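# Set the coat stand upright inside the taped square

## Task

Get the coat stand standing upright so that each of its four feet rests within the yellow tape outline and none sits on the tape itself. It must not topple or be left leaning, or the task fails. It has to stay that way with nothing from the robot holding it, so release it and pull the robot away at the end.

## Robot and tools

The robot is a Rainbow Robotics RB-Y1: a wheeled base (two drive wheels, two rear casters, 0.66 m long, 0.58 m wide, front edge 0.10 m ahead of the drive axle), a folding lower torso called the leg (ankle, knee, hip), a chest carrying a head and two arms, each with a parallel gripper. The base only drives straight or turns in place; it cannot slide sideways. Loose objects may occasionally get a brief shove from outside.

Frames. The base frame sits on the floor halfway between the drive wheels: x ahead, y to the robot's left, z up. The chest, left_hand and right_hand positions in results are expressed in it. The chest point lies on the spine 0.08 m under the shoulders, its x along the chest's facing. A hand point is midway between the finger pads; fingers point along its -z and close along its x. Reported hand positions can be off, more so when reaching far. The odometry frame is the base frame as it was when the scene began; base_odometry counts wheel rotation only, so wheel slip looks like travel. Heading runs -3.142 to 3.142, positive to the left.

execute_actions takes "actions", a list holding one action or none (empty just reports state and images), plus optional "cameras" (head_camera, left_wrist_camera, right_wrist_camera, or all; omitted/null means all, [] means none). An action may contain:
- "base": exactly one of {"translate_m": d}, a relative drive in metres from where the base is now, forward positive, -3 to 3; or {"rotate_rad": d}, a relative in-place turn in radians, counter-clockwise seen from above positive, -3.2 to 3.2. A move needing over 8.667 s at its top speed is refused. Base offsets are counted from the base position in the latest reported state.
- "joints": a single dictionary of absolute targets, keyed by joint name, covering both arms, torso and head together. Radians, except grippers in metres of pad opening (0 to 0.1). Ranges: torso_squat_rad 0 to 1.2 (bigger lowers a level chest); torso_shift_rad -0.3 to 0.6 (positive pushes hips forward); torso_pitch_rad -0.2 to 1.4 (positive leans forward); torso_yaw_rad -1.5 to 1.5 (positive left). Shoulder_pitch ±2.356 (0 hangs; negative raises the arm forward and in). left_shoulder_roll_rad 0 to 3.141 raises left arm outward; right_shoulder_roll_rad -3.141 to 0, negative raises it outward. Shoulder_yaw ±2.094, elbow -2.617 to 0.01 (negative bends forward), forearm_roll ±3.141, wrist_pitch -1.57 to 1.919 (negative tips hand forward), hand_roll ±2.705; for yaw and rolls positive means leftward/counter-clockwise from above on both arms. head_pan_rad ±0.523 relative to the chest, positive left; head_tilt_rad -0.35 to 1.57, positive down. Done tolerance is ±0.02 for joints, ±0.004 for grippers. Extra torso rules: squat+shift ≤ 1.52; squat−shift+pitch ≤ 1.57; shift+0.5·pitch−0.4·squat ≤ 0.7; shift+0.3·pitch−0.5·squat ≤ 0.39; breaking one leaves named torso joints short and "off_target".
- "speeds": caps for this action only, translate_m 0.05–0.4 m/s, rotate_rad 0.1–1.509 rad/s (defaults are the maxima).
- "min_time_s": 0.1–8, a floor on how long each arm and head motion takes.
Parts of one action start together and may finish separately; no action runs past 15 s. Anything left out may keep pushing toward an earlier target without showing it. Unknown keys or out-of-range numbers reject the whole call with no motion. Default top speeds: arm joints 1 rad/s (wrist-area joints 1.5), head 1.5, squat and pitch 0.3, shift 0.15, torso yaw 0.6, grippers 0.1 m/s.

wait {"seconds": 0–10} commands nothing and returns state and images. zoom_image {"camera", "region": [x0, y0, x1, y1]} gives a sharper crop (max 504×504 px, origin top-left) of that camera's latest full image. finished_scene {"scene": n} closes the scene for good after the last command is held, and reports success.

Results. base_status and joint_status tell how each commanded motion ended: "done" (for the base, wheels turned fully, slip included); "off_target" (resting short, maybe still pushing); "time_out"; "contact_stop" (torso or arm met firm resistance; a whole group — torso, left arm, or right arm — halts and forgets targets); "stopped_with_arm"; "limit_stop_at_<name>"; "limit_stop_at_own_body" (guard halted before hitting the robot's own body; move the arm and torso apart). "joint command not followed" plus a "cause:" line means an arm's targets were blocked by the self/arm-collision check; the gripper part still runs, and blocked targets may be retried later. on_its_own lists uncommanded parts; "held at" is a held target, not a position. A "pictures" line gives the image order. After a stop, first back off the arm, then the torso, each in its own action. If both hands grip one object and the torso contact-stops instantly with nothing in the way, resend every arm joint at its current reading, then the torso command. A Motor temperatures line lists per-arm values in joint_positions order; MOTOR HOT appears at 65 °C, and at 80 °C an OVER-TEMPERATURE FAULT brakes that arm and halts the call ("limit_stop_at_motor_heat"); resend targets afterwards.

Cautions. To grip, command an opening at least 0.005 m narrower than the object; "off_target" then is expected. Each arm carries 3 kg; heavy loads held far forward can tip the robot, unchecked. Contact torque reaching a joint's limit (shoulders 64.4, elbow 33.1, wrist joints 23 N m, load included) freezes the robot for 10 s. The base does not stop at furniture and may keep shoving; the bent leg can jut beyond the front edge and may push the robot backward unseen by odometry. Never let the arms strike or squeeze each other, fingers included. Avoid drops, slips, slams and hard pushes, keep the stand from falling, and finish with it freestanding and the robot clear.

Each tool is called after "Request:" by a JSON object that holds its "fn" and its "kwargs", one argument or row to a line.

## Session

Request:
{"fn": "execute_actions", "kwargs": {
  "actions": []
}}

Scene clock: 0.00 s.
Motor temperatures (°C, as the motors report them): left_arm=[25 26 28 27 31 31 31] | right_arm=[27 27 26 26 30 32 27]
base_odometry: x=+0.000 y=+0.000 heading=+0.000 (m, m, rad; odometry frame)
base_status: not commanded
joint_positions: torso_squat_rad=+0.350 torso_shift_rad=+0.001 torso_pitch_rad=+0.002 torso_yaw_rad=+0.000 left_shoulder_pitch_rad=-0.028 left_shoulder_roll_rad=+0.055 left_shoulder_yaw_rad=-0.014 left_elbow_rad=-0.167 left_forearm_roll_rad=-0.008 left_wrist_pitch_rad=+0.008 left_hand_roll_rad=-0.037 left_gripper_m=+0.101 right_shoulder_pitch_rad=+0.023 right_shoulder_roll_rad=-0.051 right_shoulder_yaw_rad=-0.040 right_elbow_rad=-0.260 right_forearm_roll_rad=-0.048 right_wrist_pitch_rad=+0.024 right_hand_roll_rad=+0.012 right_gripper_m=+0.101 head_pan_rad=+0.000 head_tilt_rad=+0.400
joint_status: not commanded
chest: x=-0.2265 y=+0.0004 z=+1.2476 quat_wxyz=(+1.000, +0.000, +0.001, +0.000) (m; base frame)
left_hand: x=-0.1276 y=+0.2595 z=+0.5695 quat_wxyz=(+0.995, +0.028, -0.091, -0.036) (m; base frame)
right_hand: x=-0.1235 y=-0.2644 z=+0.5710 quat_wxyz=(+0.993, -0.026, -0.107, -0.038) (m; base frame)
pictures: head_camera, left_wrist_camera, right_wrist_camera
Images, in order (width x height): head_camera 896x504, left_wrist_camera 644x364, right_wrist_camera 644x364.

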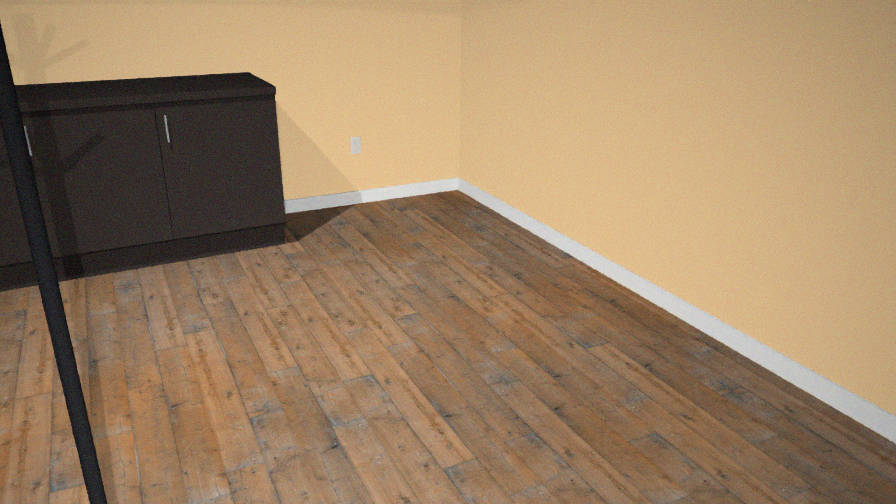

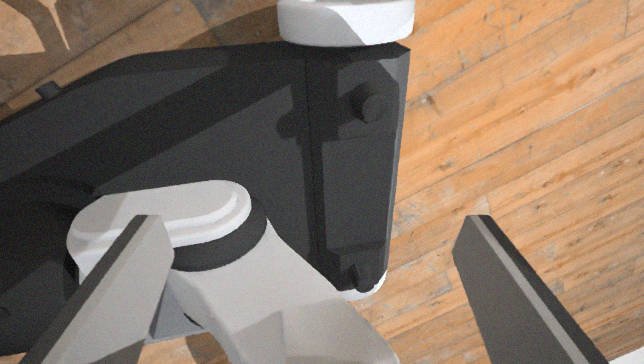

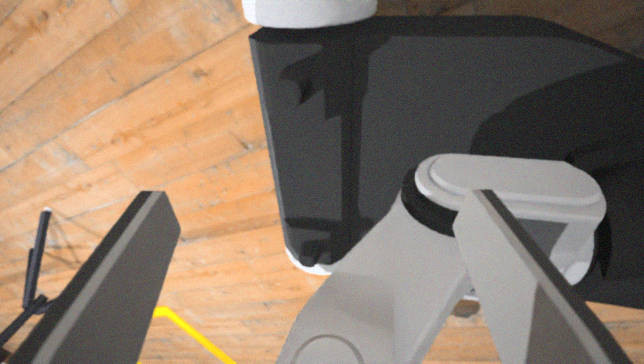

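Request:
{"fn": "zoom_image", "kwargs": {
  "camera": "head_camera",
  "region": [0, 200, 200, 504]
}}

Request:
{"fn": "zoom_image", "kwargs": {
  "camera": "right_wrist_camera",
  "region": [0, 170, 300, 364]
}}

Region (0, 200, 200, 504) of head_camera's 896x504 image, scaled by 1.658, with more detail than that image has; it fills the left 332 columns of this view, and the rest is white.

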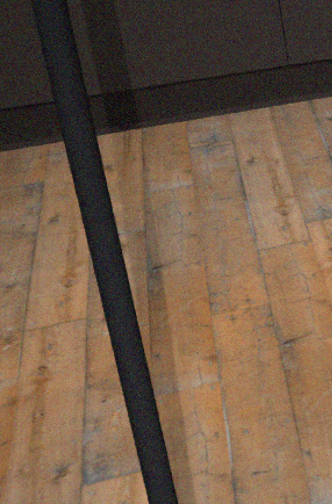

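Region (0, 170, 300, 364) of right_wrist_camera's 644x364 image, scaled by 1.680, with more detail than that image has; it fills the top 326 rows of this view, and the rest is white.

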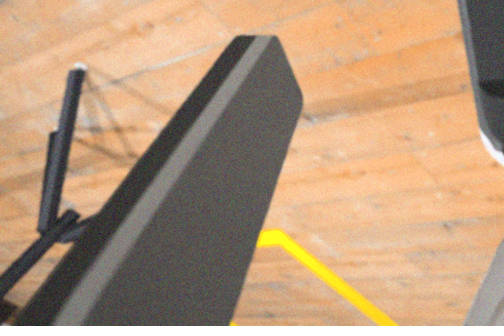

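Request:
{"fn": "execute_actions", "kwargs": {
  "actions": [
    {"base": {"rotate_rad": 0.54}, "joints": {"torso_squat_rad": 0.55, "torso_shift_rad": 0.25, "head_pan_rad": 0.25, "head_tilt_rad": 0.75}}
  ],
  "cameras": ["head_camera"]
}}

Scene clock: 80.40 s.
Motor temperatures (°C, as the motors report them): left_arm=[25 26 28 27 31 31 31] | right_arm=[27 27 26 26 30 32 27]
base_odometry: x=+0.000 y=+0.000 heading=+0.539 (m, m, rad; odometry frame)
base_status: done
joint_positions: torso_squat_rad=+0.550 torso_shift_rad=+0.250 torso_pitch_rad=+0.002 torso_yaw_rad=+0.000 left_shoulder_pitch_rad=-0.028 left_shoulder_roll_rad=+0.055 left_shoulder_yaw_rad=-0.014 left_elbow_rad=-0.167 left_forearm_roll_rad=-0.008 left_wrist_pitch_rad=+0.008 left_hand_roll_rad=-0.037 left_gripper_m=+0.101 right_shoulder_pitch_rad=+0.023 right_shoulder_roll_rad=-0.051 right_shoulder_yaw_rad=-0.040 right_elbow_rad=-0.260 right_forearm_roll_rad=-0.048 right_wrist_pitch_rad=+0.024 right_hand_roll_rad=+0.012 right_gripper_m=+0.101 head_pan_rad=+0.250 head_tilt_rad=+0.750
joint_status: all done
chest: x=-0.0796 y=+0.0003 z=+1.1681 quat_wxyz=(+1.000, +0.000, +0.001, +0.000) (m; base frame)
left_hand: x=+0.0191 y=+0.2595 z=+0.4900 quat_wxyz=(+0.995, +0.028, -0.091, -0.036) (m; base frame)
right_hand: x=+0.0232 y=-0.2644 z=+0.4915 quat_wxyz=(+0.993, -0.026, -0.107, -0.038) (m; base frame)
pictures: head_camera
Images, in order (width x height): head_camera 896x504.

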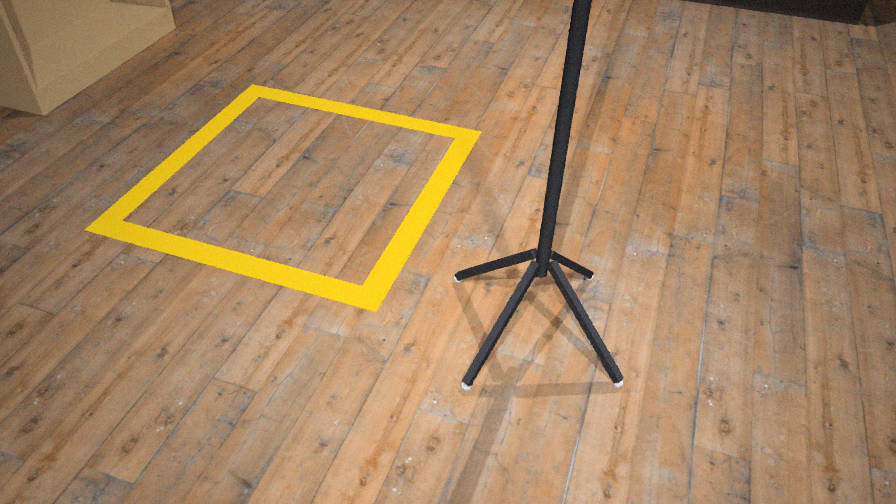

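Request:
{"fn": "zoom_image", "kwargs": {
  "camera": "head_camera",
  "region": [420, 220, 660, 420]
}}

Request:
{"fn": "zoom_image", "kwargs": {
  "camera": "head_camera",
  "region": [60, 60, 500, 330]
}}

Request:
{"fn": "zoom_image", "kwargs": {
  "camera": "head_camera",
  "region": [480, 0, 660, 280]
}}

Region (420, 220, 660, 420) of head_camera's 896x504 image, scaled by 2.100, with more detail than that image has.

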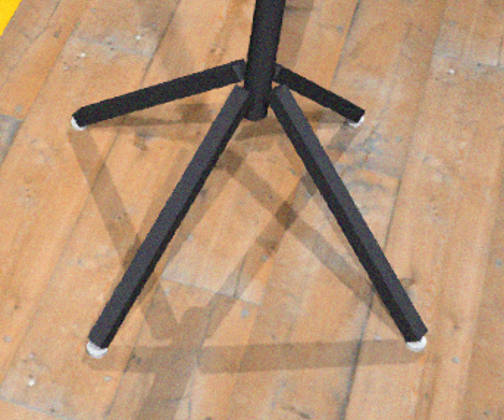

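Region (60, 60, 500, 330) of head_camera's 896x504 image, scaled by 1.145, with more detail than that image has; it fills the top 309 rows of this view, and the rest is white.

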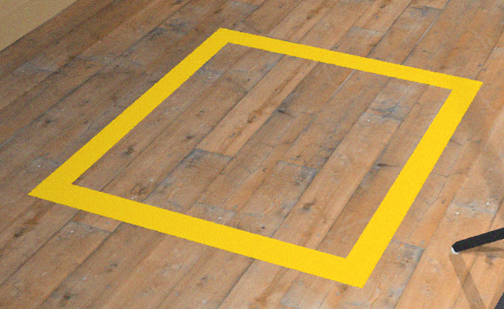

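Region (480, 0, 660, 280) of head_camera's 896x504 image, scaled by 1.800, with more detail than that image has; it fills the left 324 columns of this view, and the rest is white.

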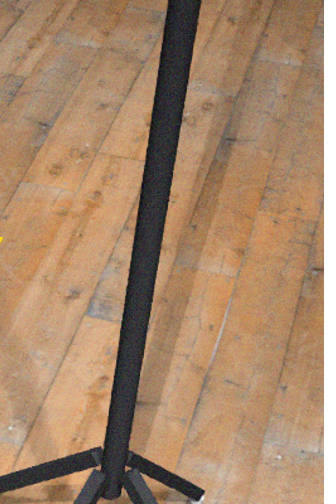

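Request:
{"fn": "execute_actions", "kwargs": {
  "actions": [
    {"base": {"translate_m": 0.82}, "joints": {"torso_yaw_rad": 0.08, "head_pan_rad": 0.0, "head_tilt_rad": 0.65, "left_shoulder_pitch_rad": -0.628, "left_shoulder_roll_rad": 0.25, "left_shoulder_yaw_rad": -0.623, "left_elbow_rad": -2.156, "left_forearm_roll_rad": -0.363, "left_wrist_pitch_rad": 1.189, "left_hand_roll_rad": -0.825, "right_shoulder_pitch_rad": -0.19, "right_shoulder_roll_rad": -0.15, "right_shoulder_yaw_rad": 0.735, "right_elbow_rad": -1.5345, "right_forearm_roll_rad": 1.351, "right_wrist_pitch_rad": 0.533, "right_hand_roll_rad": -0.018}, "min_time_s": 2.2}
  ]
}}

Scene clock: 149.37 s.
Motor temperatures (°C, as the motors report them): left_arm=[25 26 28 27 31 31 31] | right_arm=[27 27 26 26 30 32 27]
base_odometry: x=+0.703 y=+0.421 heading=+0.540 (m, m, rad; odometry frame)
base_status: done
joint_positions: torso_squat_rad=+0.550 torso_shift_rad=+0.250 torso_pitch_rad=+0.002 torso_yaw_rad=+0.080 left_shoulder_pitch_rad=-0.628 left_shoulder_roll_rad=+0.250 left_shoulder_yaw_rad=-0.623 left_elbow_rad=-2.156 left_forearm_roll_rad=-0.363 left_wrist_pitch_rad=+1.189 left_hand_roll_rad=-0.825 left_gripper_m=+0.101 right_shoulder_pitch_rad=-0.190 right_shoulder_roll_rad=-0.150 right_shoulder_yaw_rad=+0.735 right_elbow_rad=-1.534 right_forearm_roll_rad=+1.351 right_wrist_pitch_rad=+0.533 right_hand_roll_rad=-0.018 right_gripper_m=+0.101 head_pan_rad=+0.000 head_tilt_rad=+0.650
joint_status: all done
chest: x=-0.0797 y=+0.0003 z=+1.1681 quat_wxyz=(+0.999, +0.000, +0.001, +0.040) (m; base frame)
left_hand: x=+0.3984 y=+0.0387 z=+1.1974 quat_wxyz=(+0.453, +0.452, -0.543, -0.544) (m; base frame)
right_hand: x=+0.4019 y=+0.0330 z=+0.9487 quat_wxyz=(+0.412, -0.411, -0.576, +0.574) (m; base frame)
pictures: head_camera, left_wrist_camera, right_wrist_camera
Images, in order (width x height): head_camera 896x504, left_wrist_camera 644x364, right_wrist_camera 644x364.

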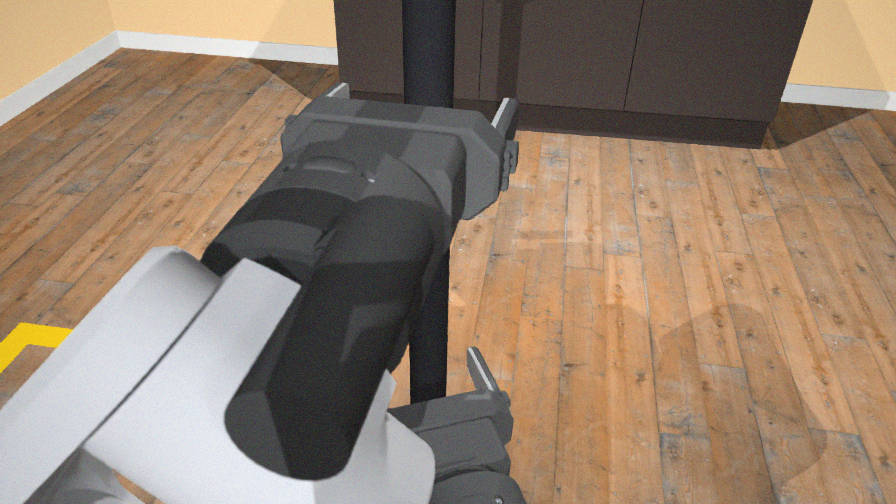

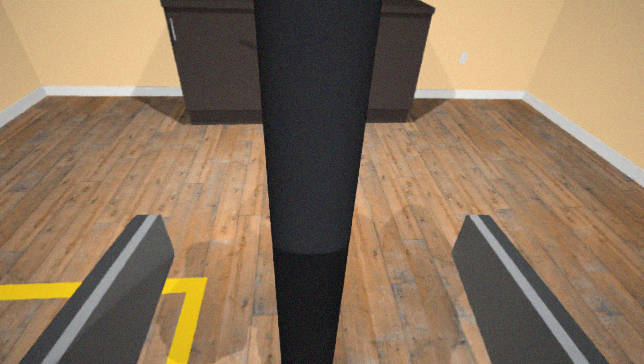

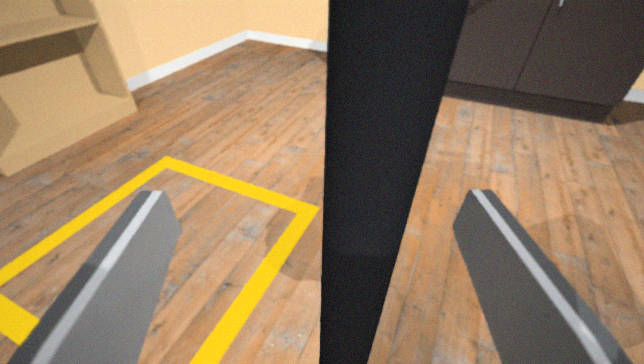

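Request:
{"fn": "execute_actions", "kwargs": {
  "actions": [
    {"base": {"translate_m": 0.045}, "joints": {"torso_yaw_rad": 0.068}}
  ],
  "cameras": ["left_wrist_camera", "right_wrist_camera"]
}}

Scene clock: 155.63 s.
Motor temperatures (°C, as the motors report them): left_arm=[25 26 28 27 31 31 31] | right_arm=[27 27 26 26 30 32 27]
base_odometry: x=+0.742 y=+0.444 heading=+0.540 (m, m, rad; odometry frame)
base_status: done
joint_positions: torso_squat_rad=+0.550 torso_shift_rad=+0.250 torso_pitch_rad=+0.002 torso_yaw_rad=+0.068 left_shoulder_pitch_rad=-0.628 left_shoulder_roll_rad=+0.250 left_shoulder_yaw_rad=-0.623 left_elbow_rad=-2.156 left_forearm_roll_rad=-0.363 left_wrist_pitch_rad=+1.189 left_hand_roll_rad=-0.825 left_gripper_m=+0.101 right_shoulder_pitch_rad=-0.190 right_shoulder_roll_rad=-0.150 right_shoulder_yaw_rad=+0.735 right_elbow_rad=-1.534 right_forearm_roll_rad=+1.351 right_wrist_pitch_rad=+0.533 right_hand_roll_rad=-0.018 right_gripper_m=+0.101 head_pan_rad=+0.000 head_tilt_rad=+0.650
joint_status: all done
chest: x=-0.0797 y=+0.0004 z=+1.1681 quat_wxyz=(+0.999, +0.000, +0.001, +0.034) (m; base frame)
left_hand: x=+0.3987 y=+0.0329 z=+1.1974 quat_wxyz=(+0.450, +0.449, -0.546, -0.546) (m; base frame)
right_hand: x=+0.4022 y=+0.0273 z=+0.9487 quat_wxyz=(+0.416, -0.414, -0.573, +0.572) (m; base frame)
pictures: left_wrist_camera, right_wrist_camera
Images, in order (width x height): left_wrist_camera 644x364, right_wrist_camera 644x364.

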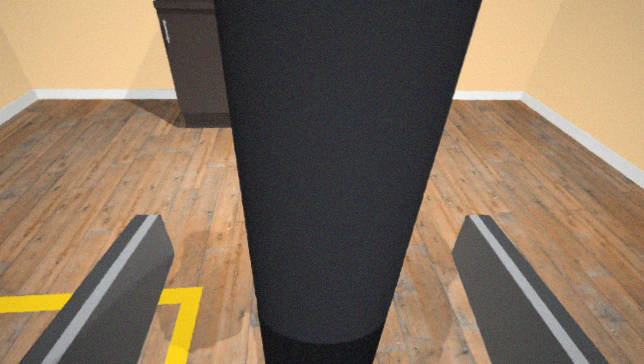

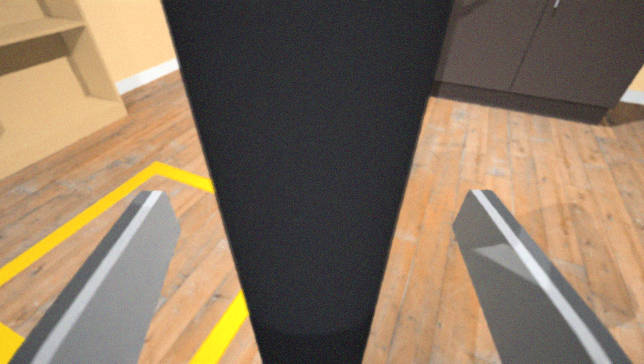

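Request:
{"fn": "execute_actions", "kwargs": {
  "actions": [
    {"joints": {"left_gripper_m": 0.015, "right_gripper_m": 0.015, "right_shoulder_yaw_rad": 0.739, "left_shoulder_yaw_rad": -0.629, "head_tilt_rad": 1.0}}
  ],
  "cameras": ["left_wrist_camera", "right_wrist_camera"]
}}

Scene clock: 162.77 s.
Motor temperatures (°C, as the motors report them): left_arm=[25 26 28 27 31 31 31] | right_arm=[27 27 26 26 30 32 27]
base_odometry: x=+0.742 y=+0.444 heading=+0.540 (m, m, rad; odometry frame)
base_status: not commanded
joint_positions: torso_squat_rad=+0.550 torso_shift_rad=+0.250 torso_pitch_rad=+0.002 torso_yaw_rad=+0.068 left_shoulder_pitch_rad=-0.628 left_shoulder_roll_rad=+0.250 left_shoulder_yaw_rad=-0.629 left_elbow_rad=-2.156 left_forearm_roll_rad=-0.363 left_wrist_pitch_rad=+1.189 left_hand_roll_rad=-0.825 left_gripper_m=+0.032 right_shoulder_pitch_rad=-0.190 right_shoulder_roll_rad=-0.150 right_shoulder_yaw_rad=+0.739 right_elbow_rad=-1.535 right_forearm_roll_rad=+1.351 right_wrist_pitch_rad=+0.533 right_hand_roll_rad=-0.018 right_gripper_m=+0.032 head_pan_rad=+0.000 head_tilt_rad=+1.000
joint_status: left_gripper_m off_target (ended at +0.032, target +0.015); right_gripper_m off_target (ended at +0.032, target +0.015); the others done
chest: x=-0.0797 y=+0.0004 z=+1.1681 quat_wxyz=(+0.999, +0.000, +0.001, +0.034) (m; base frame)
left_hand: x=+0.3979 y=+0.0311 z=+1.1961 quat_wxyz=(+0.448, +0.448, -0.546, -0.548) (m; base frame)
right_hand: x=+0.4010 y=+0.0289 z=+0.9482 quat_wxyz=(+0.414, -0.413, -0.574, +0.573) (m; base frame)
pictures: left_wrist_camera, right_wrist_camera
Images, in order (width x height): left_wrist_camera 644x364, right_wrist_camera 644x364.

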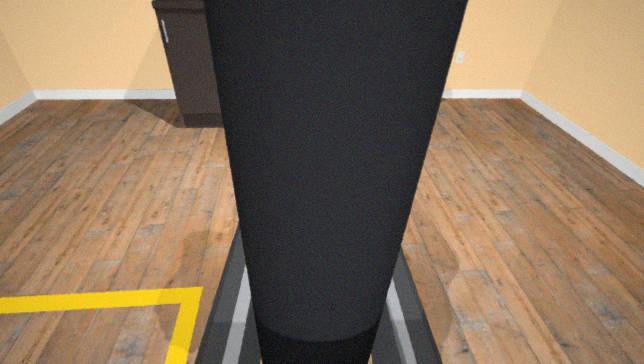

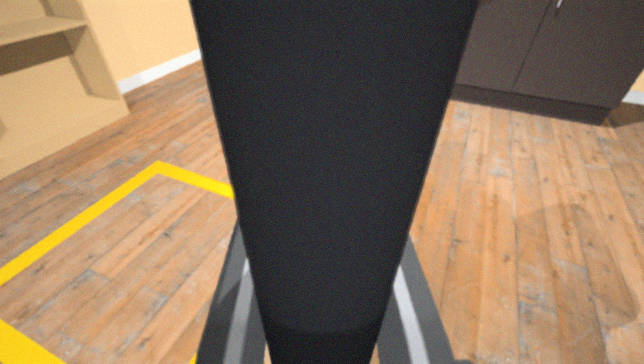

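Request:
{"fn": "execute_actions", "kwargs": {
  "actions": [
    {"base": {"rotate_rad": 0.70}, "joints": {"torso_squat_rad": 0.45}}
  ]
}}

Scene clock: 170.73 s.
Motor temperatures (°C, as the motors report them): left_arm=[25 26 28 27 31 31 31] | right_arm=[27 27 26 26 30 32 27]
base_odometry: x=+0.742 y=+0.444 heading=+1.239 (m, m, rad; odometry frame)
base_status: done
joint_positions: torso_squat_rad=+0.450 torso_shift_rad=+0.250 torso_pitch_rad=+0.003 torso_yaw_rad=+0.068 left_shoulder_pitch_rad=-0.627 left_shoulder_roll_rad=+0.250 left_shoulder_yaw_rad=-0.629 left_elbow_rad=-2.155 left_forearm_roll_rad=-0.363 left_wrist_pitch_rad=+1.190 left_hand_roll_rad=-0.825 left_gripper_m=+0.032 right_shoulder_pitch_rad=-0.189 right_shoulder_roll_rad=-0.150 right_shoulder_yaw_rad=+0.739 right_elbow_rad=-1.533 right_forearm_roll_rad=+1.351 right_wrist_pitch_rad=+0.533 right_hand_roll_rad=-0.018 right_gripper_m=+0.032 head_pan_rad=+0.000 head_tilt_rad=+1.000
joint_status: all done
chest: x=-0.0709 y=+0.0004 z=+1.2006 quat_wxyz=(+0.999, +0.000, +0.002, +0.034) (m; base frame)
left_hand: x=+0.4069 y=+0.0310 z=+1.2267 quat_wxyz=(+0.449, +0.447, -0.544, -0.550) (m; base frame)
right_hand: x=+0.4095 y=+0.0284 z=+0.9788 quat_wxyz=(+0.415, -0.413, -0.572, +0.574) (m; base frame)
pictures: head_camera, left_wrist_camera, right_wrist_camera
Images, in order (width x height): head_camera 896x504, left_wrist_camera 644x364, right_wrist_camera 644x364.

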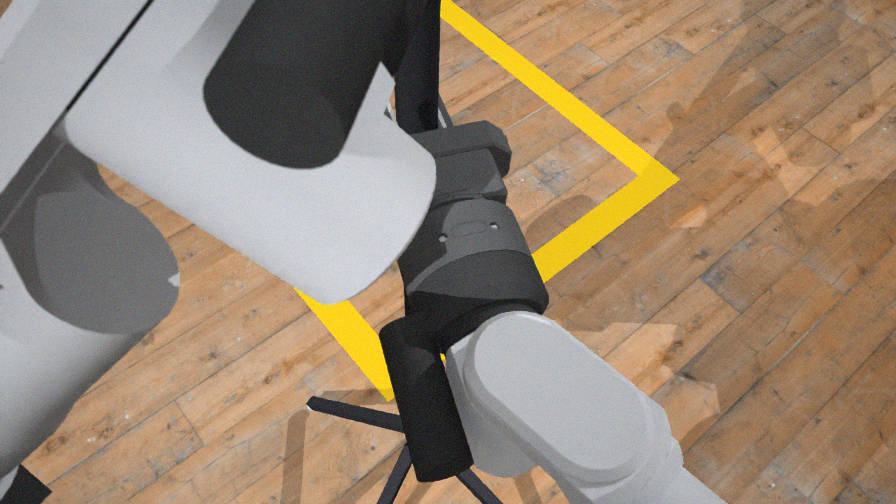

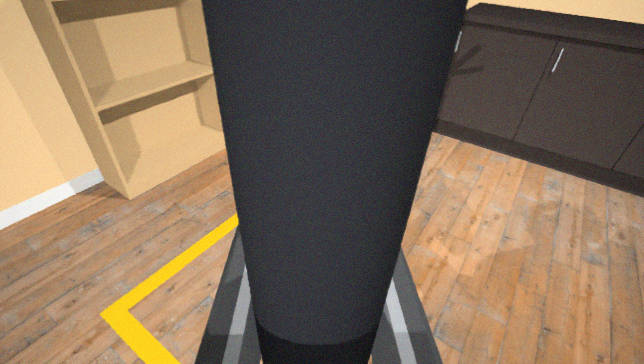

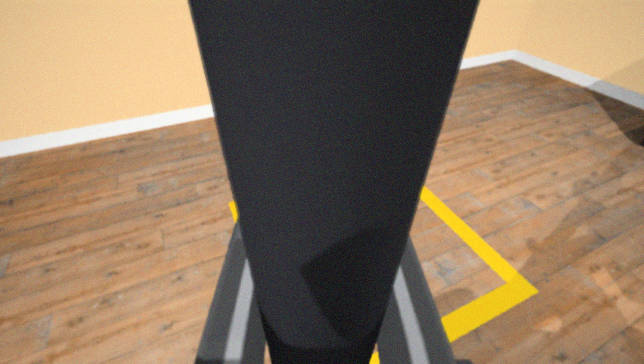

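Request:
{"fn": "execute_actions", "kwargs": {
  "actions": [
    {"base": {"translate_m": 0.79}, "joints": {"torso_yaw_rad": 0.18, "head_tilt_rad": 1.15}}
  ],
  "cameras": ["head_camera"]
}}

Scene clock: 181.90 s.
Motor temperatures (°C, as the motors report them): left_arm=[25 26 28 27 31 31 31] | right_arm=[27 27 26 27 30 32 27]
base_odometry: x=+0.999 y=+1.191 heading=+1.240 (m, m, rad; odometry frame)
base_status: done
joint_positions: torso_squat_rad=+0.450 torso_shift_rad=+0.250 torso_pitch_rad=+0.003 torso_yaw_rad=+0.180 left_shoulder_pitch_rad=-0.627 left_shoulder_roll_rad=+0.250 left_shoulder_yaw_rad=-0.630 left_elbow_rad=-2.155 left_forearm_roll_rad=-0.363 left_wrist_pitch_rad=+1.190 left_hand_roll_rad=-0.825 left_gripper_m=+0.032 right_shoulder_pitch_rad=-0.189 right_shoulder_roll_rad=-0.151 right_shoulder_yaw_rad=+0.739 right_elbow_rad=-1.533 right_forearm_roll_rad=+1.351 right_wrist_pitch_rad=+0.533 right_hand_roll_rad=-0.018 right_gripper_m=+0.032 head_pan_rad=+0.000 head_tilt_rad=+1.150
joint_status: all done
chest: x=-0.0709 y=+0.0004 z=+1.2006 quat_wxyz=(+0.996, +0.000, +0.002, +0.090) (m; base frame)
left_hand: x=+0.4004 y=+0.0843 z=+1.2266 quat_wxyz=(+0.479, +0.477, -0.518, -0.524) (m; base frame)
right_hand: x=+0.4031 y=+0.0821 z=+0.9787 quat_wxyz=(+0.382, -0.380, -0.595, +0.597) (m; base frame)
pictures: head_camera
Images, in order (width x height): head_camera 896x504.

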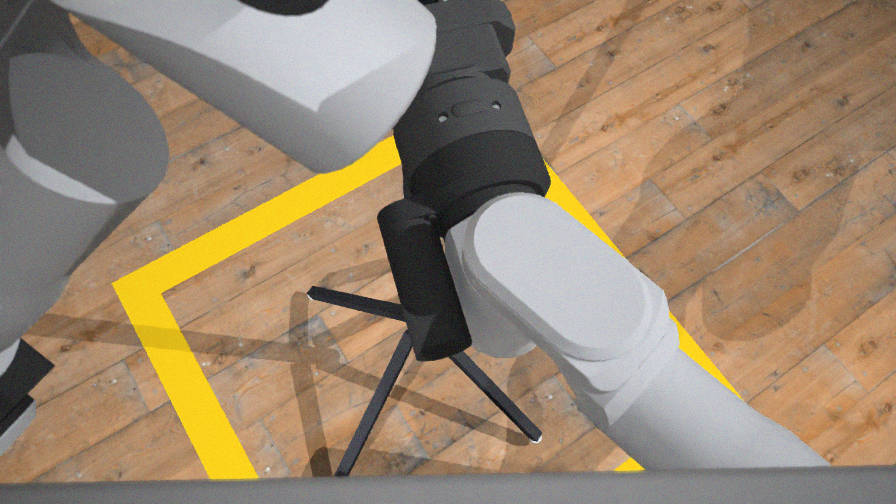

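Well centred. Lowering it.

Request:
{"fn": "execute_actions", "kwargs": {
  "actions": [
    {"joints": {"torso_squat_rad": 0.55}}
  ],
  "cameras": ["head_camera"]
}}

Request:
{"fn": "execute_actions", "kwargs": {
  "actions": [
    {"joints": {"left_gripper_m": 0.1, "right_gripper_m": 0.1}}
  ],
  "cameras": ["left_wrist_camera", "right_wrist_camera"]
}}

Scene clock: 186.93 s.
Motor temperatures (°C, as the motors report them): left_arm=[25 26 28 27 31 31 31] | right_arm=[27 27 26 27 30 32 27]
base_odometry: x=+0.999 y=+1.191 heading=+1.240 (m, m, rad; odometry frame)
base_status: not commanded
joint_positions: torso_squat_rad=+0.550 torso_shift_rad=+0.250 torso_pitch_rad=+0.002 torso_yaw_rad=+0.180 left_shoulder_pitch_rad=-0.628 left_shoulder_roll_rad=+0.250 left_shoulder_yaw_rad=-0.629 left_elbow_rad=-2.156 left_forearm_roll_rad=-0.363 left_wrist_pitch_rad=+1.189 left_hand_roll_rad=-0.825 left_gripper_m=+0.032 right_shoulder_pitch_rad=-0.189 right_shoulder_roll_rad=-0.151 right_shoulder_yaw_rad=+0.739 right_elbow_rad=-1.535 right_forearm_roll_rad=+1.351 right_wrist_pitch_rad=+0.533 right_hand_roll_rad=-0.018 right_gripper_m=+0.032 head_pan_rad=+0.000 head_tilt_rad=+1.150
joint_status: all done
chest: x=-0.0799 y=+0.0004 z=+1.1682 quat_wxyz=(+0.996, +0.000, +0.001, +0.090) (m; base frame)
left_hand: x=+0.3913 y=+0.0841 z=+1.1959 quat_wxyz=(+0.478, +0.478, -0.519, -0.523) (m; base frame)
right_hand: x=+0.3945 y=+0.0823 z=+0.9479 quat_wxyz=(+0.382, -0.380, -0.596, +0.596) (m; base frame)
pictures: head_camera
Images, in order (width x height): head_camera 896x504.

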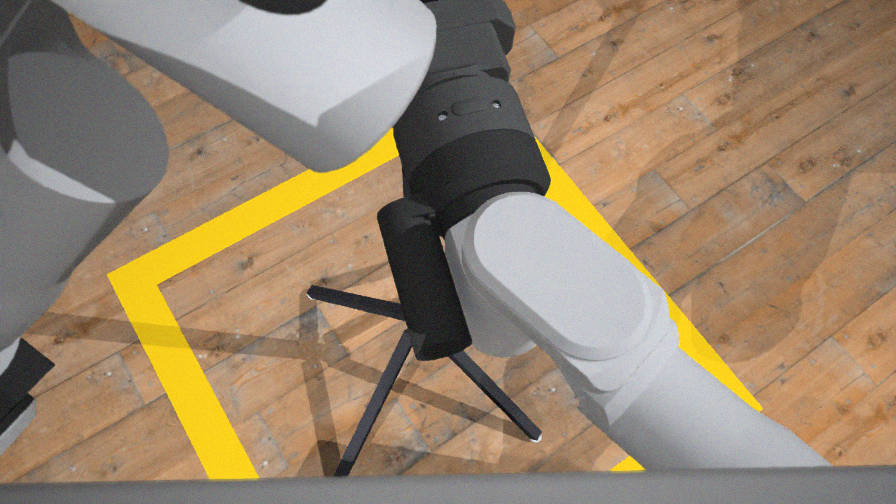

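Scene clock: 188.27 s.
Motor temperatures (°C, as the motors report them): left_arm=[25 26 28 27 31 31 31] | right_arm=[27 27 26 27 30 32 27]
base_odometry: x=+0.999 y=+1.191 heading=+1.240 (m, m, rad; odometry frame)
base_status: not commanded
joint_positions: torso_squat_rad=+0.550 torso_shift_rad=+0.250 torso_pitch_rad=+0.002 torso_yaw_rad=+0.180 left_shoulder_pitch_rad=-0.628 left_shoulder_roll_rad=+0.250 left_shoulder_yaw_rad=-0.629 left_elbow_rad=-2.156 left_forearm_roll_rad=-0.363 left_wrist_pitch_rad=+1.189 left_hand_roll_rad=-0.825 left_gripper_m=+0.100 right_shoulder_pitch_rad=-0.190 right_shoulder_roll_rad=-0.150 right_shoulder_yaw_rad=+0.739 right_elbow_rad=-1.535 right_forearm_roll_rad=+1.351 right_wrist_pitch_rad=+0.533 right_hand_roll_rad=-0.018 right_gripper_m=+0.100 head_pan_rad=+0.000 head_tilt_rad=+1.150
joint_status: all done
chest: x=-0.0799 y=+0.0004 z=+1.1682 quat_wxyz=(+0.996, +0.000, +0.001, +0.090) (m; base frame)
left_hand: x=+0.3913 y=+0.0841 z=+1.1960 quat_wxyz=(+0.478, +0.478, -0.520, -0.523) (m; base frame)
right_hand: x=+0.3946 y=+0.0824 z=+0.9481 quat_wxyz=(+0.382, -0.380, -0.596, +0.596) (m; base frame)
pictures: left_wrist_camera, right_wrist_camera
Images, in order (width x height): left_wrist_camera 644x364, right_wrist_camera 644x364.

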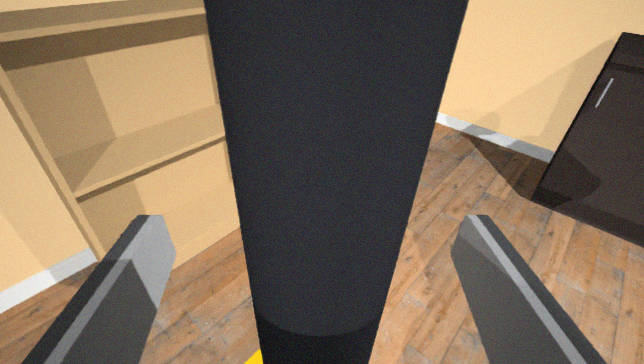

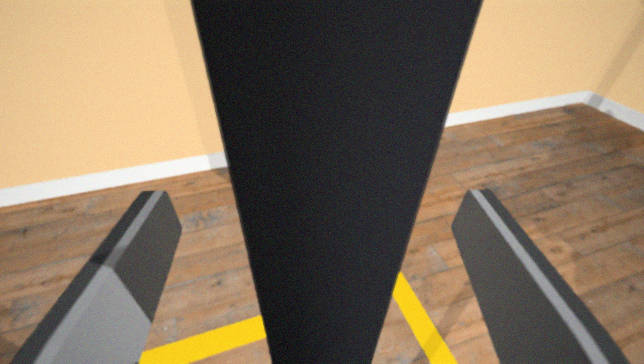

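Request:
{"fn": "execute_actions", "kwargs": {
  "actions": [
    {"base": {"translate_m": -0.42}, "joints": {"torso_yaw_rad": 0.16, "torso_shift_rad": 0.08, "head_tilt_rad": 0.95}}
  ]
}}

Scene clock: 193.97 s.
Motor temperatures (°C, as the motors report them): left_arm=[25 26 28 27 31 31 31] | right_arm=[27 27 26 27 30 32 27]
base_odometry: x=+0.862 y=+0.794 heading=+1.241 (m, m, rad; odometry frame)
base_status: done
joint_positions: torso_squat_rad=+0.550 torso_shift_rad=+0.080 torso_pitch_rad=+0.002 torso_yaw_rad=+0.160 left_shoulder_pitch_rad=-0.628 left_shoulder_roll_rad=+0.250 left_shoulder_yaw_rad=-0.629 left_elbow_rad=-2.156 left_forearm_roll_rad=-0.363 left_wrist_pitch_rad=+1.189 left_hand_roll_rad=-0.825 left_gripper_m=+0.100 right_shoulder_pitch_rad=-0.190 right_shoulder_roll_rad=-0.150 right_shoulder_yaw_rad=+0.739 right_elbow_rad=-1.535 right_forearm_roll_rad=+1.351 right_wrist_pitch_rad=+0.533 right_hand_roll_rad=-0.018 right_gripper_m=+0.100 head_pan_rad=+0.000 head_tilt_rad=+0.950
joint_status: all done
chest: x=-0.1798 y=+0.0004 z=+1.1848 quat_wxyz=(+0.997, +0.000, +0.001, +0.080) (m; base frame)
left_hand: x=+0.2929 y=+0.0746 z=+1.2127 quat_wxyz=(+0.473, +0.473, -0.524, -0.527) (m; base frame)
right_hand: x=+0.2962 y=+0.0730 z=+0.9648 quat_wxyz=(+0.387, -0.386, -0.592, +0.592) (m; base frame)
pictures: head_camera, left_wrist_camera, right_wrist_camera
Images, in order (width x height): head_camera 896x504, left_wrist_camera 644x364, right_wrist_camera 644x364.

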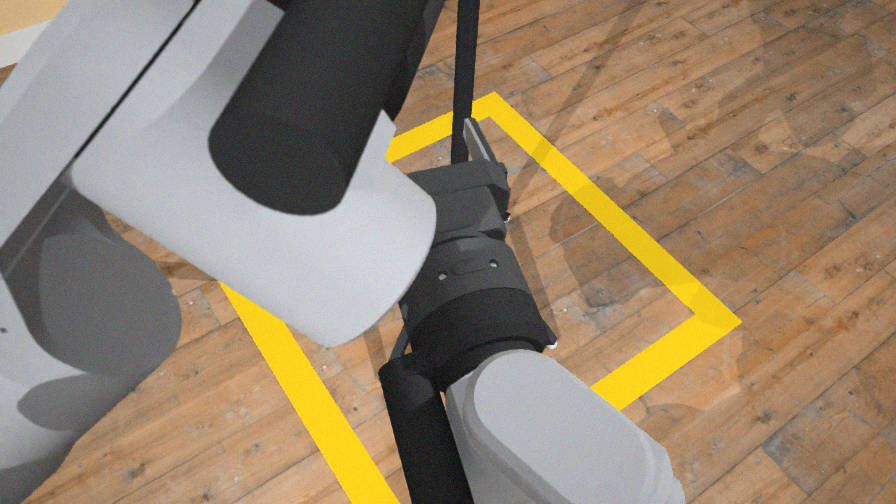

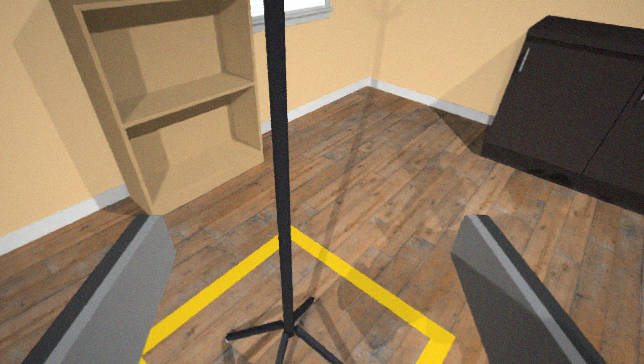

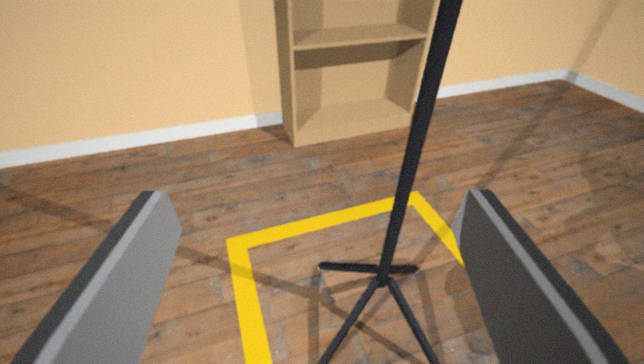

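All four feet are inside the tape, the stand is upright, and the robot is clear.

Request:
{"fn": "finished_scene", "kwargs": {
  "scene": 2
}}

The scene is finished: the task was done.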